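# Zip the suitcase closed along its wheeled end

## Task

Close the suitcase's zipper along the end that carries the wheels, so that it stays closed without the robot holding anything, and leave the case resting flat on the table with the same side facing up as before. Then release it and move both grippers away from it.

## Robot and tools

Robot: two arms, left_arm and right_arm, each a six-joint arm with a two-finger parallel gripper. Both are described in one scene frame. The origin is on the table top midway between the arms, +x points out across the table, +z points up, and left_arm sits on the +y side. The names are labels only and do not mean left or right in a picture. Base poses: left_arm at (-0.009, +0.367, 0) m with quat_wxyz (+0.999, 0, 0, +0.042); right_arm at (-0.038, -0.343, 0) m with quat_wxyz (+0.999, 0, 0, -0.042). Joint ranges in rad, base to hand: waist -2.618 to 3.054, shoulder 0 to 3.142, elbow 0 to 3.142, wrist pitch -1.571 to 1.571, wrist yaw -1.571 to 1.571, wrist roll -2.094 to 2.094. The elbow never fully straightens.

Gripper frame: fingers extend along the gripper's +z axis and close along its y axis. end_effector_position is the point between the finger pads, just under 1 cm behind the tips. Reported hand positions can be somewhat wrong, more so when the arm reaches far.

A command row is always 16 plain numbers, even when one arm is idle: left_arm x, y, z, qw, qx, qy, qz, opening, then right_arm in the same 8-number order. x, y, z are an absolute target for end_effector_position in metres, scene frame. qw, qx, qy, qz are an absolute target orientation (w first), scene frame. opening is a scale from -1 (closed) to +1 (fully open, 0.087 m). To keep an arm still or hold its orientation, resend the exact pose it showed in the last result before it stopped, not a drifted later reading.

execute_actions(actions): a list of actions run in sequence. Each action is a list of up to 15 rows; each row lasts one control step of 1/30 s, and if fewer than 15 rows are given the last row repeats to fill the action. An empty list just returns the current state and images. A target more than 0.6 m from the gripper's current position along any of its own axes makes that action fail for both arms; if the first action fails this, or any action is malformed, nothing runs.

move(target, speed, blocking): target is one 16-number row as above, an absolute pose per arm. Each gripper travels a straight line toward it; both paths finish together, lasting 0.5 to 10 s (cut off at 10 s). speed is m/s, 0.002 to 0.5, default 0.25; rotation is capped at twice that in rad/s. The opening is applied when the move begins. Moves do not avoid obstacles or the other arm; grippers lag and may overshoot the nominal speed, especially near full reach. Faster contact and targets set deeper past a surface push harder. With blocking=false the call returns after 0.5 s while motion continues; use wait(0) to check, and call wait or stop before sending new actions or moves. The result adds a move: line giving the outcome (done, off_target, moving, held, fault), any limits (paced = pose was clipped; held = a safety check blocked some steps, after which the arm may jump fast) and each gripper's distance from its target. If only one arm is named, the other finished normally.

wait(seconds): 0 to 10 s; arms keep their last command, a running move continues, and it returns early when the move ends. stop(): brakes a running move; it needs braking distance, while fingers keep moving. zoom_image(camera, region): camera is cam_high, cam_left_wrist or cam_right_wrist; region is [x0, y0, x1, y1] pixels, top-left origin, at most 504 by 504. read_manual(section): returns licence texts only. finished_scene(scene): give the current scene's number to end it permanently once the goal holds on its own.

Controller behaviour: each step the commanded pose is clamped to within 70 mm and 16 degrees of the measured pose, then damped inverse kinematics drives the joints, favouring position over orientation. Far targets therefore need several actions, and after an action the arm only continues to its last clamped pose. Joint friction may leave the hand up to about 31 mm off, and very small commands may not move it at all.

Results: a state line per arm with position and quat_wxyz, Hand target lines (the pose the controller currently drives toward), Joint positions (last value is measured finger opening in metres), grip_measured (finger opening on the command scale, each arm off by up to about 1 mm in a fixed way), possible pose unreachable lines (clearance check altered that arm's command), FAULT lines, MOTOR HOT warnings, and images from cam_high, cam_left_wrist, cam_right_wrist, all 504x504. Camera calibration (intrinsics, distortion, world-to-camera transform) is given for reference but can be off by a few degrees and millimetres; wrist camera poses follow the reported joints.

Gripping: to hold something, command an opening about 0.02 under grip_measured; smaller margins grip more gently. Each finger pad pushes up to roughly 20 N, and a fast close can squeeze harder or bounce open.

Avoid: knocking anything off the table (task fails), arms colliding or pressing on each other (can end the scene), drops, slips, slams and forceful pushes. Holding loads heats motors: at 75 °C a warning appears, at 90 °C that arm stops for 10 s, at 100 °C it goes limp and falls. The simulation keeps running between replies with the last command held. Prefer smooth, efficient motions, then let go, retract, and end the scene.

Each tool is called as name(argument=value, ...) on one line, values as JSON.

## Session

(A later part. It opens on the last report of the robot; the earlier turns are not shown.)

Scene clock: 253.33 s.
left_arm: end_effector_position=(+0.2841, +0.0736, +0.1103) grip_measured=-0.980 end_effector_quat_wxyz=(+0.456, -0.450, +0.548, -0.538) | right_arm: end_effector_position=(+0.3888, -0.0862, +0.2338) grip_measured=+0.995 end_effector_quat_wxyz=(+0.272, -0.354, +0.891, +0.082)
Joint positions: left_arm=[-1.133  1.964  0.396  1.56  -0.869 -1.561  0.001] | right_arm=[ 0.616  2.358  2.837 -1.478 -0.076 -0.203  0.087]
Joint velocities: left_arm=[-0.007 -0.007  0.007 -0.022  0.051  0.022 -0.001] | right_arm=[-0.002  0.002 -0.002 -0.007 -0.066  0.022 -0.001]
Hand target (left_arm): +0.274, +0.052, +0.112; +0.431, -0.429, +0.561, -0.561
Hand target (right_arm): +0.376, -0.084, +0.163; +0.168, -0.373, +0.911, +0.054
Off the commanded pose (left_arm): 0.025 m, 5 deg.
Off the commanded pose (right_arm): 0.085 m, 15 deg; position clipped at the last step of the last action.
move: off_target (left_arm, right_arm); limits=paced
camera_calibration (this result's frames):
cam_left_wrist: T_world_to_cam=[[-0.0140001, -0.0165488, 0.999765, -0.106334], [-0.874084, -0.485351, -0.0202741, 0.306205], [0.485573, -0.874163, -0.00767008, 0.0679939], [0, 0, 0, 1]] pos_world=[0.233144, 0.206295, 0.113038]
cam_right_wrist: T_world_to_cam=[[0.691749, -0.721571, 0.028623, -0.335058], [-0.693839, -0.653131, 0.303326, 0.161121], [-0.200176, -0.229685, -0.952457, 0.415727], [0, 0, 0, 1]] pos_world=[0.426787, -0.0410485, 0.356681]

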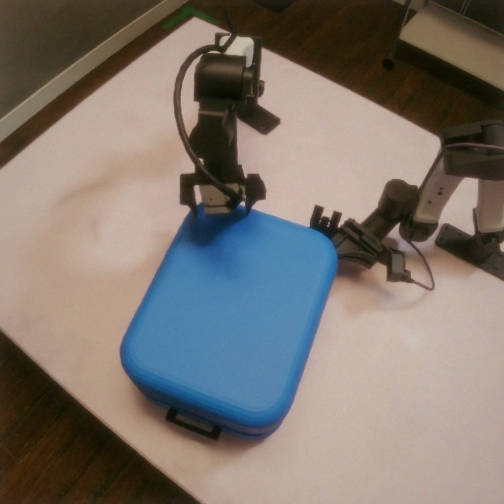

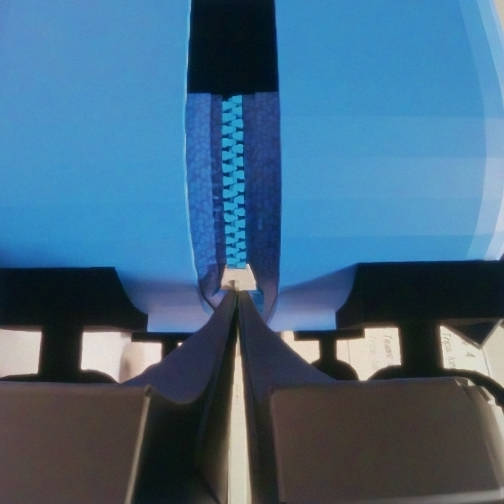

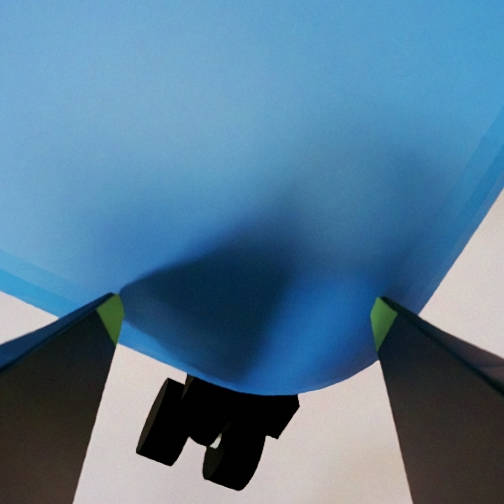

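Working. Heading +10°: (.542,-.542,.454,-.454).

move(target=[0.283,0.02,0.112,0.52,-0.52,0.48,-0.48,-1,0.38,-0.08,0.15,0.15,-0.37,0.915,0.05,1], speed=0.07)

move(target=[0.293,-0.03,0.112,0.542,-0.542,0.454,-0.454,-1,0.38,-0.08,0.15,0.15,-0.37,0.915,0.05,1], speed=0.07)

Scene clock: 259.83 s.
left_arm: end_effector_position=(+0.2883, +0.0452, +0.1104) grip_measured=-0.980 end_effector_quat_wxyz=(+0.542, -0.537, +0.460, -0.454) | right_arm: end_effector_position=(+0.3887, -0.0863, +0.2339) grip_measured=+0.995 end_effector_quat_wxyz=(+0.272, -0.354, +0.891, +0.082)
Joint positions: left_arm=[-1.294  2.102  0.714  1.387 -1.373 -1.561  0.001] | right_arm=[ 0.616  2.359  2.838 -1.478 -0.076 -0.202  0.087]
Joint velocities: left_arm=[ 0.002  0.022  0.012 -0.037  0.022 -0.007 -0.   ] | right_arm=[ 0.012  0.002 -0.017 -0.022 -0.051  0.037 -0.   ]
Hand target (left_arm): +0.282, +0.021, +0.112; +0.520, -0.519, +0.479, -0.480
Hand target (right_arm): +0.376, -0.084, +0.164; +0.168, -0.373, +0.911, +0.053
Off the commanded pose (left_arm): 0.026 m, 5 deg.
Off the commanded pose (right_arm): 0.085 m, 15 deg; position clipped at the last step of the last action.
move: off_target (left_arm, right_arm); limits=paced
camera_calibration (this result's frames):
cam_left_wrist: T_world_to_cam=[[-0.0133074, -0.0166199, 0.999773, -0.106982], [-0.659863, -0.751085, -0.0212688, 0.24646], [0.751268, -0.659996, -0.000971859, -0.0459041], [0, 0, 0, 1]] pos_world=[0.195692, 0.153037, 0.112155]
cam_right_wrist: T_world_to_cam=[[0.690914, -0.722383, 0.0283146, -0.334738], [-0.694532, -0.652386, 0.303344, 0.161365], [-0.200659, -0.22925, -0.95246, 0.415999], [0, 0, 0, 1]] pos_world=[0.426822, -0.0411693, 0.356751]

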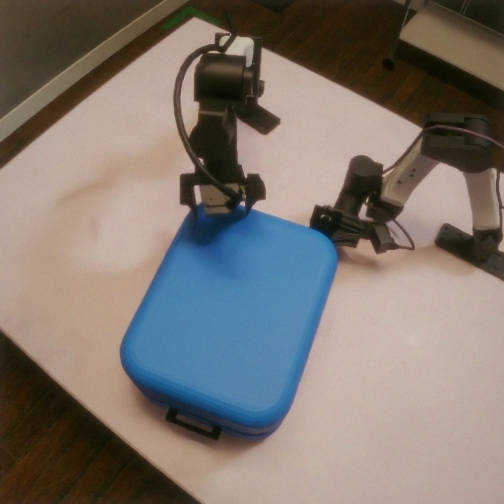

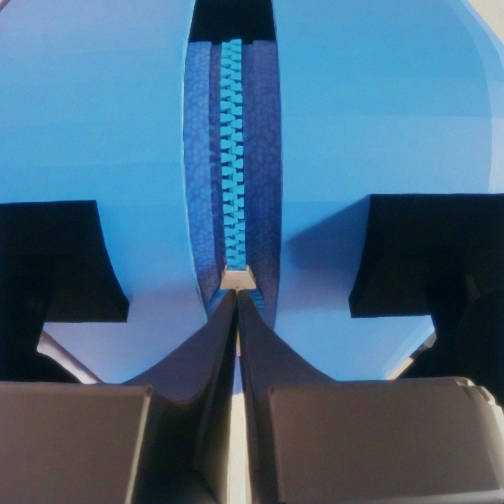

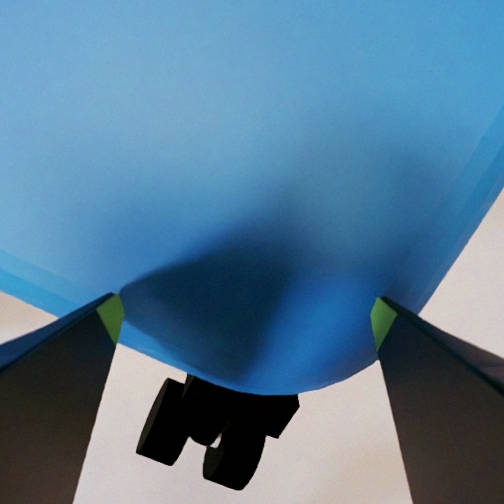

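Scene clock: 261.93 s.
left_arm: end_effector_position=(+0.2990, +0.0027, +0.1107) grip_measured=-0.981 end_effector_quat_wxyz=(+0.567, -0.567, +0.421, -0.422) | right_arm: end_effector_position=(+0.3887, -0.0861, +0.2338) grip_measured=+0.995 end_effector_quat_wxyz=(+0.272, -0.354, +0.891, +0.083)
Joint positions: left_arm=[-1.327  2.243  1.012  1.25  -1.534 -1.553  0.001] | right_arm=[ 0.616  2.359  2.839 -1.479 -0.077 -0.201  0.087]
Joint velocities: left_arm=[-0.007 -0.007  0.012  0.022 -0.022 -0.066 -0.   ] | right_arm=[-0.007 -0.012 -0.017 -0.051 -0.051 -0.022  0.   ]
Hand target (left_arm): +0.290, -0.028, +0.112; +0.543, -0.541, +0.453, -0.454
Hand target (right_arm): +0.376, -0.084, +0.163; +0.168, -0.373, +0.911, +0.053
Off the commanded pose (left_arm): 0.033 m, 7 deg.
Off the commanded pose (right_arm): 0.085 m, 15 deg; position clipped at the last step of the last action.
move: off_target (left_arm, right_arm); limits=paced
camera_calibration (this result's frames):
cam_left_wrist: T_world_to_cam=[[-0.015594, -0.00684322, 0.999855, -0.107259], [-0.558675, -0.829262, -0.0143889, 0.190765], [0.82924, -0.558818, 0.00910836, -0.106749], [0, 0, 0, 1]] pos_world=[0.193423, 0.0978067, 0.110961]
cam_right_wrist: T_world_to_cam=[[0.691147, -0.722204, 0.0271713, -0.33435], [-0.694149, -0.652895, 0.303125, 0.161356], [-0.201178, -0.228365, -0.952563, 0.41628], [0, 0, 0, 1]] pos_world=[0.426837, -0.0410565, 0.356706]

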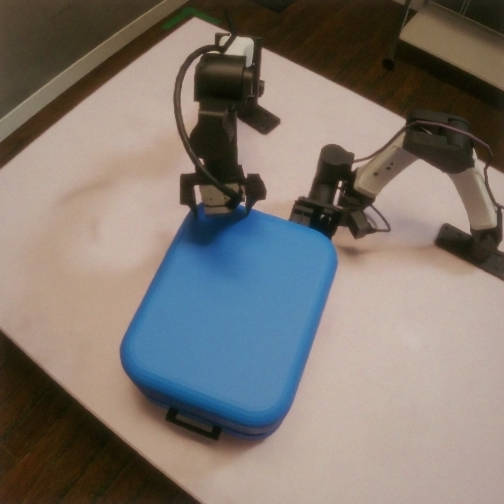

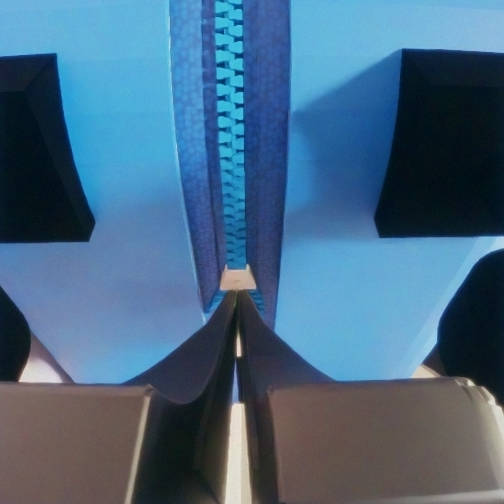

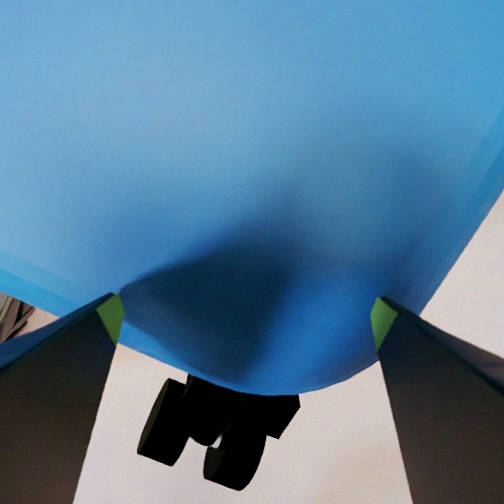

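move(target=[0.318,-0.09,0.112,0.53,-0.53,0.47,-0.47,-1,0.38,-0.08,0.15,0.15,-0.37,0.915,0.05,1], speed=0.05)

move(target=[0.335,-0.16,0.112,0.53,-0.53,0.47,-0.47,-1,0.38,-0.08,0.15,0.15,-0.37,0.915,0.05,1], speed=0.05)

Scene clock: 267.80 s.
left_arm: end_effector_position=(+0.3179, -0.0633, +0.1110) grip_measured=-0.980 end_effector_quat_wxyz=(+0.556, -0.551, +0.442, -0.439) | right_arm: end_effector_position=(+0.3884, -0.0859, +0.2337) grip_measured=+0.995 end_effector_quat_wxyz=(+0.271, -0.354, +0.891, +0.083)
Joint positions: left_arm=[-1.327  2.377  1.301  1.102 -1.468 -1.537  0.001] | right_arm=[ 0.616  2.36   2.84  -1.48  -0.079 -0.201  0.087]
Joint velocities: left_arm=[-0.027 -0.012  0.002 -0.066 -0.051  0.007 -0.   ] | right_arm=[-0.002 -0.012 -0.012  0.081 -0.037  0.051 -0.001]
Hand target (left_arm): +0.314, -0.088, +0.112; +0.531, -0.528, +0.468, -0.470
Hand target (right_arm): +0.376, -0.084, +0.163; +0.168, -0.373, +0.911, +0.053
Off the commanded pose (left_arm): 0.027 m, 6 deg.
Off the commanded pose (right_arm): 0.084 m, 15 deg; position clipped at the last step of the last action.
move: off_target (left_arm, right_arm); limits=paced
camera_calibration (this result's frames):
cam_left_wrist: T_world_to_cam=[[-0.0158287, -0.0152709, 0.999758, -0.108152], [-0.612418, -0.790235, -0.0217666, 0.167035], [0.790376, -0.612614, 0.00315622, -0.14963], [0, 0, 0, 1]] pos_world=[0.218847, 0.0386798, 0.112234]
cam_right_wrist: T_world_to_cam=[[0.691785, -0.721647, 0.0256589, -0.333887], [-0.693114, -0.653627, 0.303917, 0.160639], [-0.202549, -0.22803, -0.952353, 0.416591], [0, 0, 0, 1]] pos_world=[0.4267, -0.0409557, 0.356488]

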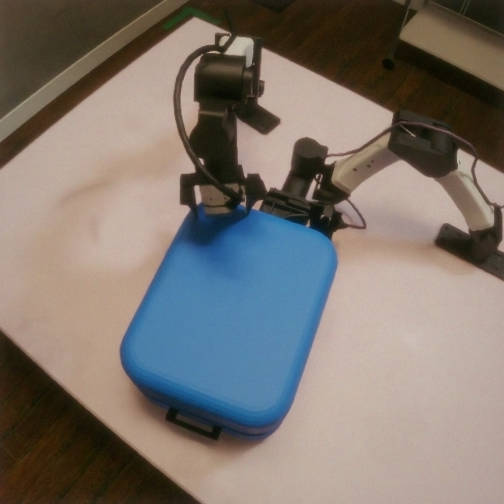

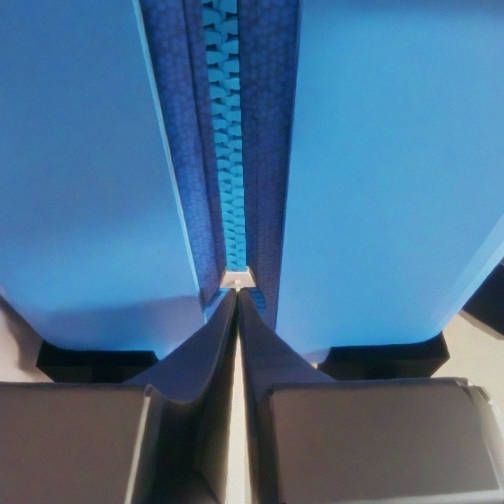

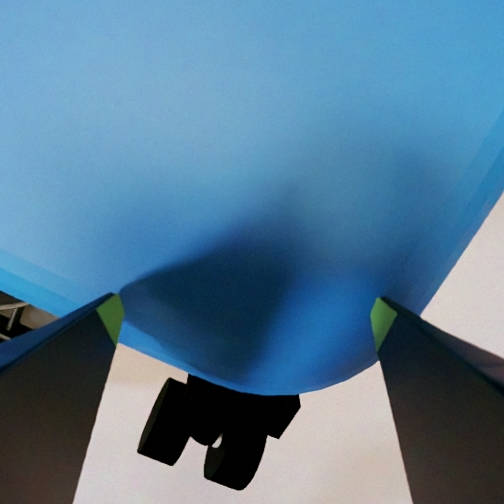

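Scene clock: 270.73 s.
left_arm: end_effector_position=(+0.3373, -0.1340, +0.1120) grip_measured=-0.980 end_effector_quat_wxyz=(+0.555, -0.551, +0.442, -0.440) | right_arm: end_effector_position=(+0.3881, -0.0859, +0.2339) grip_measured=+0.995 end_effector_quat_wxyz=(+0.271, -0.354, +0.891, +0.084)
Joint positions: left_arm=[-1.335  2.588  1.748  0.864 -1.475 -1.54   0.001] | right_arm=[ 0.616  2.36   2.841 -1.481 -0.08  -0.201  0.087]
Joint velocities: left_arm=[-0.002  0.002  0.017 -0.037  0.037 -0.022 -0.002] | right_arm=[ 0.007  0.007 -0.002  0.007 -0.066 -0.066  0.001]
Hand target (left_arm): +0.331, -0.158, +0.111; +0.530, -0.528, +0.468, -0.470
Hand target (right_arm): +0.376, -0.084, +0.163; +0.168, -0.373, +0.911, +0.053
Off the commanded pose (left_arm): 0.026 m, 6 deg.
Off the commanded pose (right_arm): 0.084 m, 15 deg; position clipped at the last step of the last action.
move: off_target (left_arm, right_arm); limits=paced
camera_calibration (this result's frames):
cam_left_wrist: T_world_to_cam=[[-0.0159543, -0.0132951, 0.999784, -0.109572], [-0.613328, -0.789568, -0.020287, 0.123245], [0.789667, -0.613519, 0.00444276, -0.208359], [0, 0, 0, 1]] pos_world=[0.238376, -0.0319785, 0.112975]
cam_right_wrist: T_world_to_cam=[[0.692244, -0.72124, 0.0247221, -0.333577], [-0.692561, -0.654307, 0.303712, 0.160209], [-0.202874, -0.227364, -0.952443, 0.41697], [0, 0, 0, 1]] pos_world=[0.426463, -0.0409591, 0.356729]

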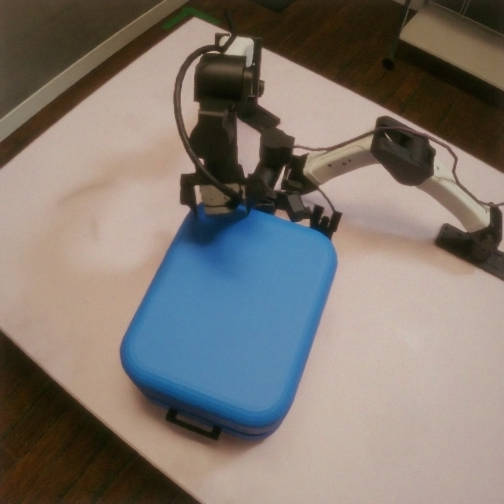

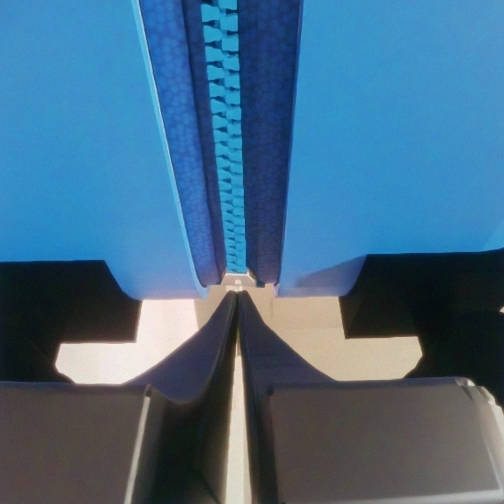

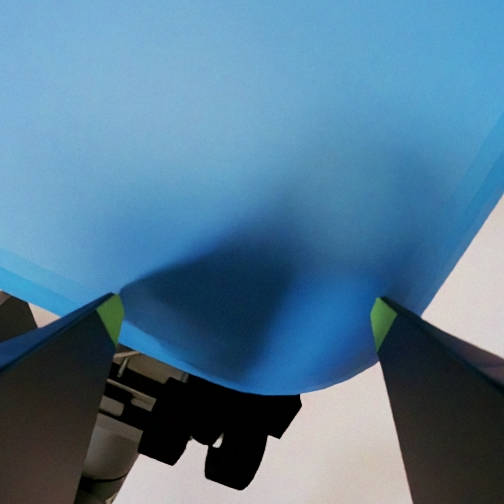

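A bit further around the corner.

move(target=[0.375,-0.18,0.112,0.542,-0.542,0.454,-0.454,-1,0.38,-0.08,0.15,0.15,-0.37,0.915,0.05,1], speed=0.05)

move(target=[0.4,-0.18,0.112,0.56,-0.56,0.43,-0.43,-1,0.38,-0.08,0.15,0.15,-0.37,0.915,0.05,1], speed=0.05)

Scene clock: 276.47 s.
left_arm: end_effector_position=(+0.3688, -0.1645, +0.1125) grip_measured=-0.980 end_effector_quat_wxyz=(+0.560, -0.557, +0.435, -0.432) | right_arm: end_effector_position=(+0.3887, -0.0866, +0.2338) grip_measured=+0.995 end_effector_quat_wxyz=(+0.272, -0.353, +0.891, +0.082)
Joint positions: left_arm=[-1.302  2.76   2.113  0.655 -1.47  -1.558  0.001] | right_arm=[ 0.616  2.361  2.842 -1.481 -0.076 -0.201  0.087]
Joint velocities: left_arm=[ 0.007 -0.017  0.012 -0.066 -0.007 -0.007 -0.001] | right_arm=[-0.007  0.002  0.012 -0.066 -0.007  0.037  0.001]
Hand target (left_arm): +0.373, -0.179, +0.111; +0.542, -0.542, +0.454, -0.454
Hand target (right_arm): +0.376, -0.084, +0.163; +0.168, -0.373, +0.911, +0.054
Off the commanded pose (left_arm): 0.017 m, 4 deg.
Off the commanded pose (right_arm): 0.085 m, 15 deg; position clipped at the last step of the last action.
move: off_target (left_arm, right_arm); limits=paced
camera_calibration (this result's frames):
cam_left_wrist: T_world_to_cam=[[-0.0143108, -0.0125387, 0.999819, -0.110528], [-0.591458, -0.806122, -0.0185753, 0.107485], [0.806209, -0.591617, 0.0041201, -0.254387], [0, 0, 0, 1]] pos_world=[0.26708, -0.06524, 0.113552]
cam_right_wrist: T_world_to_cam=[[0.690275, -0.722995, 0.0282452, -0.334729], [-0.694934, -0.651603, 0.304105, 0.16126], [-0.201462, -0.229544, -0.95222, 0.416097], [0, 0, 0, 1]] pos_world=[0.426948, -0.0414176, 0.356631]

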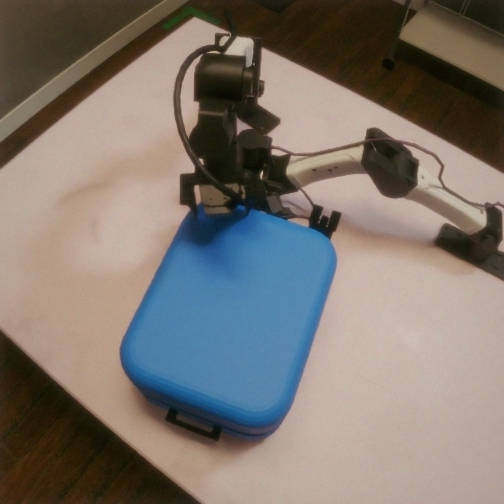

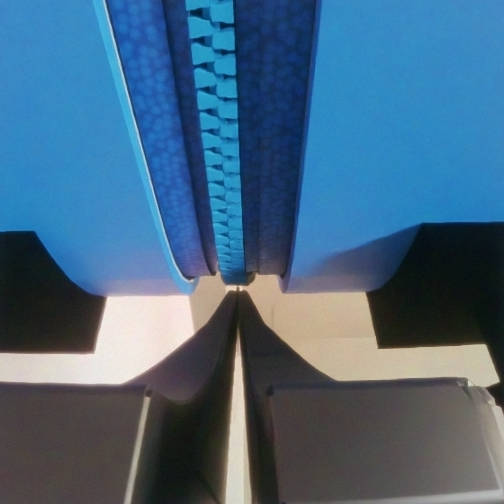

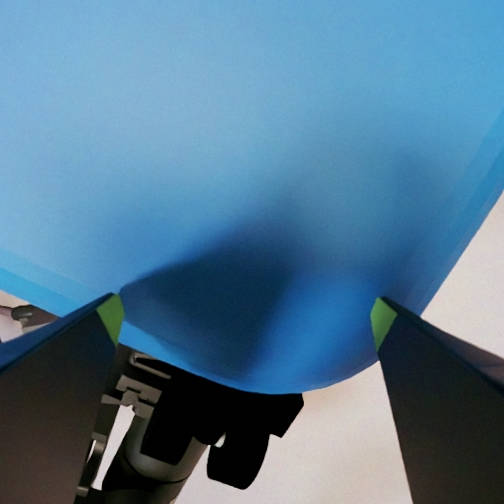

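Scene clock: 279.30 s.
left_arm: end_effector_position=(+0.3899, -0.1709, +0.1130) grip_measured=-0.981 end_effector_quat_wxyz=(+0.572, -0.574, +0.413, -0.417) | right_arm: end_effector_position=(+0.3883, -0.0861, +0.2337) grip_measured=+0.995 end_effector_quat_wxyz=(+0.271, -0.354, +0.891, +0.083)
Joint positions: left_arm=[-1.279  2.911  2.421  0.51  -1.512 -1.558  0.001] | right_arm=[ 0.617  2.362  2.843 -1.483 -0.077 -0.201  0.087]
Joint velocities: left_arm=[-0.007 -0.012  0.022 -0.007 -0.081 -0.007  0.   ] | right_arm=[ 0.012  0.017 -0.007 -0.037  0.022 -0.007  0.   ]
Hand target (left_arm): +0.399, -0.179, +0.112; +0.561, -0.560, +0.430, -0.431
Hand target (right_arm): +0.376, -0.084, +0.163; +0.168, -0.373, +0.911, +0.053
Off the commanded pose (left_arm): 0.014 m, 3 deg.
Off the commanded pose (right_arm): 0.084 m, 15 deg; position clipped at the last step of the last action.
move: off_target (left_arm, right_arm); limits=paced
camera_calibration (this result's frames):
cam_left_wrist: T_world_to_cam=[[-0.0173721, -0.00268579, 0.999845, -0.107933], [-0.537274, -0.843328, -0.0116004, 0.0865474], [0.843229, -0.537393, 0.0132074, -0.281388], [0, 0, 0, 1]] pos_world=[0.281899, -0.0785179, 0.112637]
cam_right_wrist: T_world_to_cam=[[0.691458, -0.721919, 0.0268206, -0.334104], [-0.693501, -0.652924, 0.304543, 0.160566], [-0.202344, -0.229179, -0.952121, 0.416345], [0, 0, 0, 1]] pos_world=[0.426616, -0.0409414, 0.356472]

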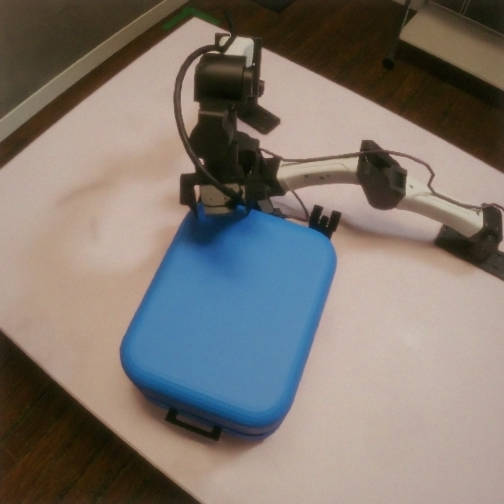

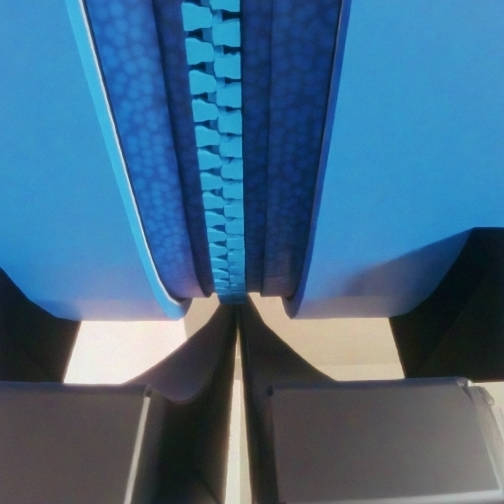

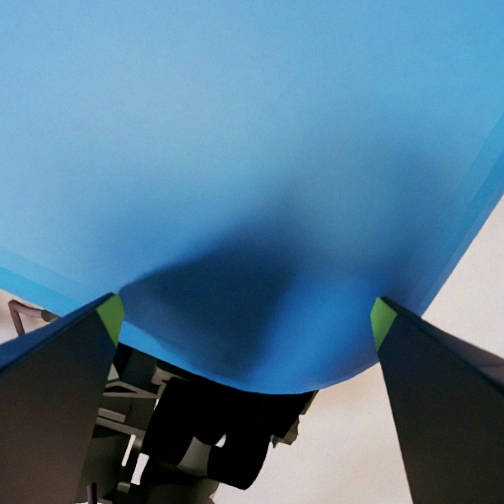

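move(target=[0.39,-0.171,0.112,0.56,-0.56,0.43,-0.43,-0.8,0.38,-0.09,0.28,0.308,-0.354,0.877,0.1,1], speed=0.08)

move(target=[0.26,-0.17,0.112,0.5,-0.5,0.5,-0.5,-0.8,0.38,-0.2,0.3,0.308,-0.354,0.877,0.1,1], speed=0.1)

move(target=[0.2,0,0.13,0.43,-0.43,0.561,-0.561,-0.8,0.38,-0.2,0.3,0.308,-0.354,0.877,0.1,1], speed=0.15)

finished_scene(scene=1)

Scene clock: 285.37 s.
left_arm: end_effector_position=(+0.3871, -0.1723, +0.1040) grip_measured=-0.800 end_effector_quat_wxyz=(+0.566, -0.558, +0.435, -0.423) | right_arm: end_effector_position=(+0.3778, -0.0895, +0.2718) grip_measured=+0.995 end_effector_quat_wxyz=(+0.308, -0.353, +0.878, +0.096)
Joint positions: left_arm=[-1.279  2.862  2.299  0.545 -1.461 -1.569  0.009] | right_arm=[ 0.616  2.282  2.845 -1.481 -0.094 -0.201  0.087]
Joint velocities: left_arm=[ 0.002  0.002 -0.012  0.007 -0.022  0.037 -0.001] | right_arm=[-0.007 -0.002  0.007  0.081 -0.037  0.066  0.001]
Hand target (left_arm): +0.390, -0.171, +0.112; +0.561, -0.561, +0.431, -0.430
Hand target (right_arm): +0.379, -0.091, +0.280; +0.320, -0.351, +0.874, +0.102
Off the commanded pose (left_arm): 0.009 m, 1 deg.
Off the commanded pose (right_arm): 0.008 m, 0 deg.
elbow stopped short (right arm): the move would have taken joint 3 (elbow) straighter than the controller allows; a more bent joint 3 avoids this.
move: done
camera_calibration (this result's frames):
cam_left_wrist: T_world_to_cam=[[-0.00780415, -0.0254996, 0.999644, -0.106581], [-0.579534, -0.814555, -0.0253026, 0.106528], [0.814911, -0.579525, -0.00842096, -0.273734], [0, 0, 0, 1]] pos_world=[0.283974, -0.0745808, 0.106934]
cam_right_wrist: T_world_to_cam=[[0.695677, -0.717615, 0.0325934, -0.333105], [-0.704742, -0.672999, 0.224525, 0.163657], [-0.139187, -0.179167, -0.973923, 0.436288], [0, 0, 0, 1]] pos_world=[0.407795, -0.0507314, 0.399023]

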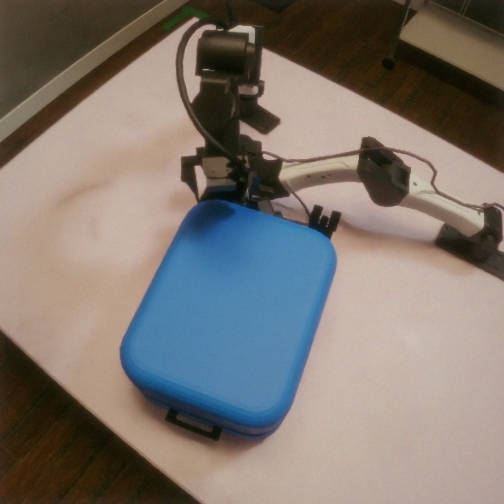

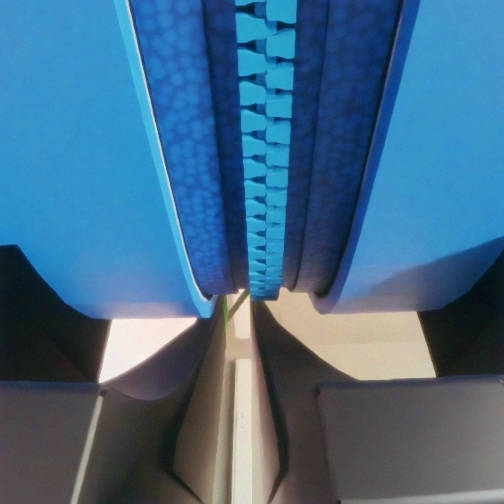

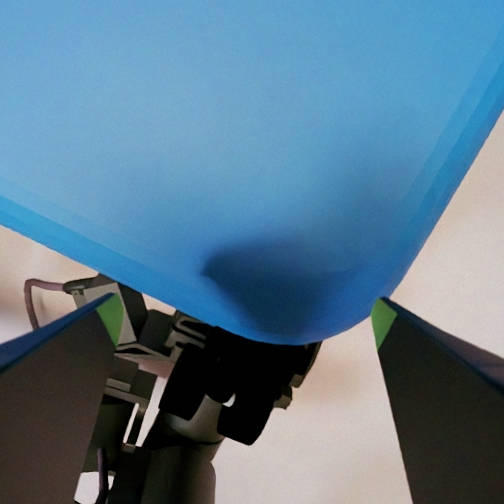

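Scene clock: 287.30 s.
left_arm: end_effector_position=(+0.2615, -0.1681, +0.1064) grip_measured=-0.800 end_effector_quat_wxyz=(+0.504, -0.503, +0.499, -0.494) | right_arm: end_effector_position=(+0.3866, -0.1991, +0.2998) grip_measured=+0.995 end_effector_quat_wxyz=(+0.315, -0.351, +0.877, +0.094)
Joint positions: left_arm=[-1.468  2.519  1.601  0.893 -1.396 -1.589  0.009] | right_arm=[ 0.353  2.147  2.749 -1.543 -0.245 -0.414  0.087]
Joint velocities: left_arm=[ 0.002  0.017 -0.017  0.007  0.007  0.007  0.001] | right_arm=[-0.012 -0.012  0.007 -0.051  0.007 -0.007  0.001]
Hand target (left_arm): +0.260, -0.168, +0.112; +0.500, -0.500, +0.500, -0.500
Hand target (right_arm): +0.381, -0.201, +0.299; +0.308, -0.355, +0.877, +0.098
Off the commanded pose (left_arm): 0.006 m, 1 deg.
Off the commanded pose (right_arm): 0.007 m, 1 deg.
joint sent to its limit (right arm) — the command would take joint 4 (wrist pitch) past its lower limit, so that joint was sent only as far as its limit.
move: done
camera_calibration (this result's frames):
cam_left_wrist: T_world_to_cam=[[-0.0117818, -0.00907126, 0.999889, -0.106037], [-0.765653, -0.643082, -0.014856, 0.113617], [0.643146, -0.765743, 0.00063125, -0.15618], [0, 0, 0, 1]] pos_world=[0.186189, -0.0474902, 0.107811]
cam_right_wrist: T_world_to_cam=[[0.691792, -0.720899, 0.041581, -0.420715], [-0.710938, -0.669888, 0.214049, 0.095953], [-0.126453, -0.177639, -0.975938, 0.441066], [0, 0, 0, 1]] pos_world=[0.415038, -0.160664, 0.427408]

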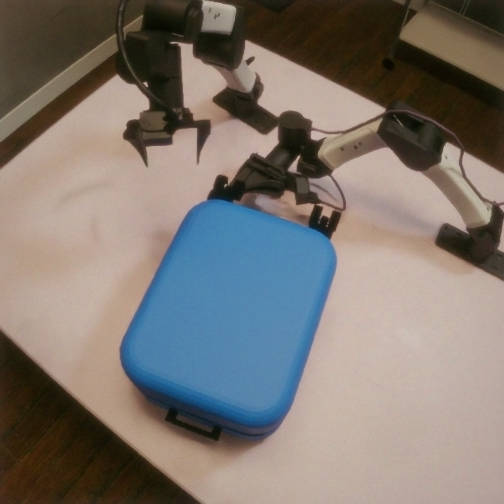

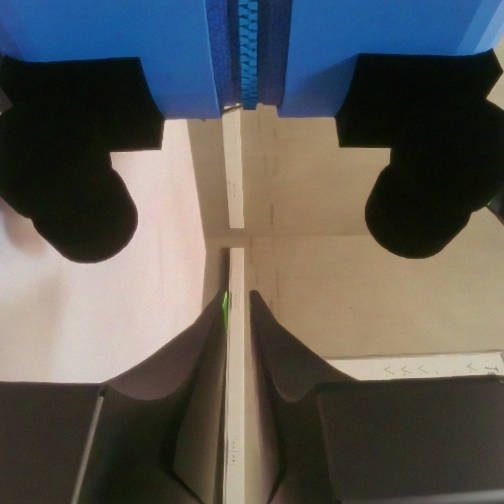

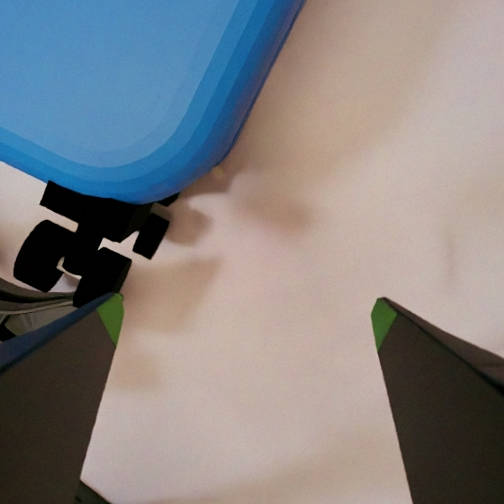

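Scene clock: 289.10 s.
left_arm: end_effector_position=(+0.2051, +0.0004, +0.1288) grip_measured=-0.800 end_effector_quat_wxyz=(+0.434, -0.436, +0.559, -0.556) | right_arm: end_effector_position=(+0.3864, -0.1984, +0.2999) grip_measured=+0.995 end_effector_quat_wxyz=(+0.315, -0.352, +0.876, +0.096)
Joint positions: left_arm=[-1.468  1.925  0.537  1.373 -1.137 -1.584  0.009] | right_arm=[ 0.353  2.147  2.749 -1.543 -0.25  -0.414  0.087]
Joint velocities: left_arm=[-0.007 -0.007 -0.007  0.007 -0.037  0.051  0.002] | right_arm=[-0.002 -0.022  0.002 -0.022  0.022 -0.022 -0.001]
Hand target (left_arm): +0.201, +0.001, +0.132; +0.430, -0.430, +0.561, -0.561
Hand target (right_arm): +0.380, -0.200, +0.300; +0.308, -0.354, +0.877, +0.100
Off the commanded pose (left_arm): 0.005 m, 1 deg.
Off the commanded pose (right_arm): 0.007 m, 1 deg.
joint sent to its limit (right arm) — the command would take joint 4 (wrist pitch) past its lower limit, so that joint was sent only as far as its limit.
move: done
camera_calibration (this result's frames):
cam_left_wrist: T_world_to_cam=[[-0.0104272, -0.00119348, 0.999945, -0.127885], [-0.904698, -0.425938, -0.00994233, 0.206957], [0.425927, -0.904751, 0.00336159, 0.0532691], [0, 0, 0, 1]] pos_world=[0.163211, 0.136194, 0.129756]
cam_right_wrist: T_world_to_cam=[[0.693771, -0.719175, 0.0383332, -0.419433], [-0.708922, -0.672561, 0.212348, 0.0954357], [-0.126934, -0.174496, -0.976442, 0.442222], [0, 0, 0, 1]] pos_world=[0.414779, -0.160293, 0.427616]

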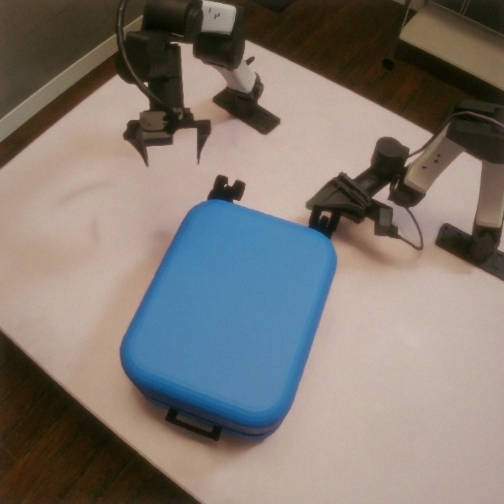

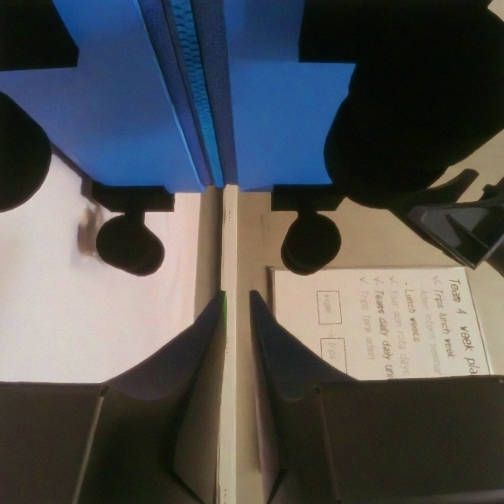

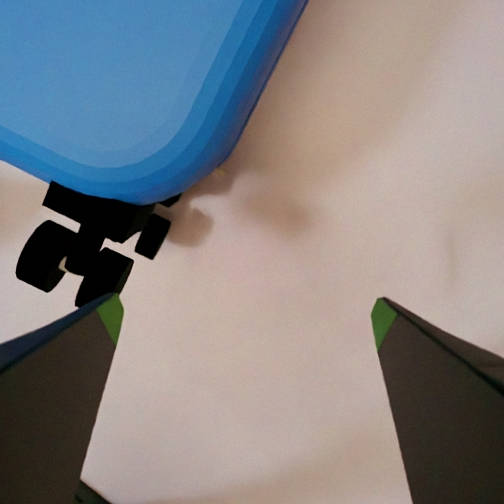

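The scene is finished: the task was done.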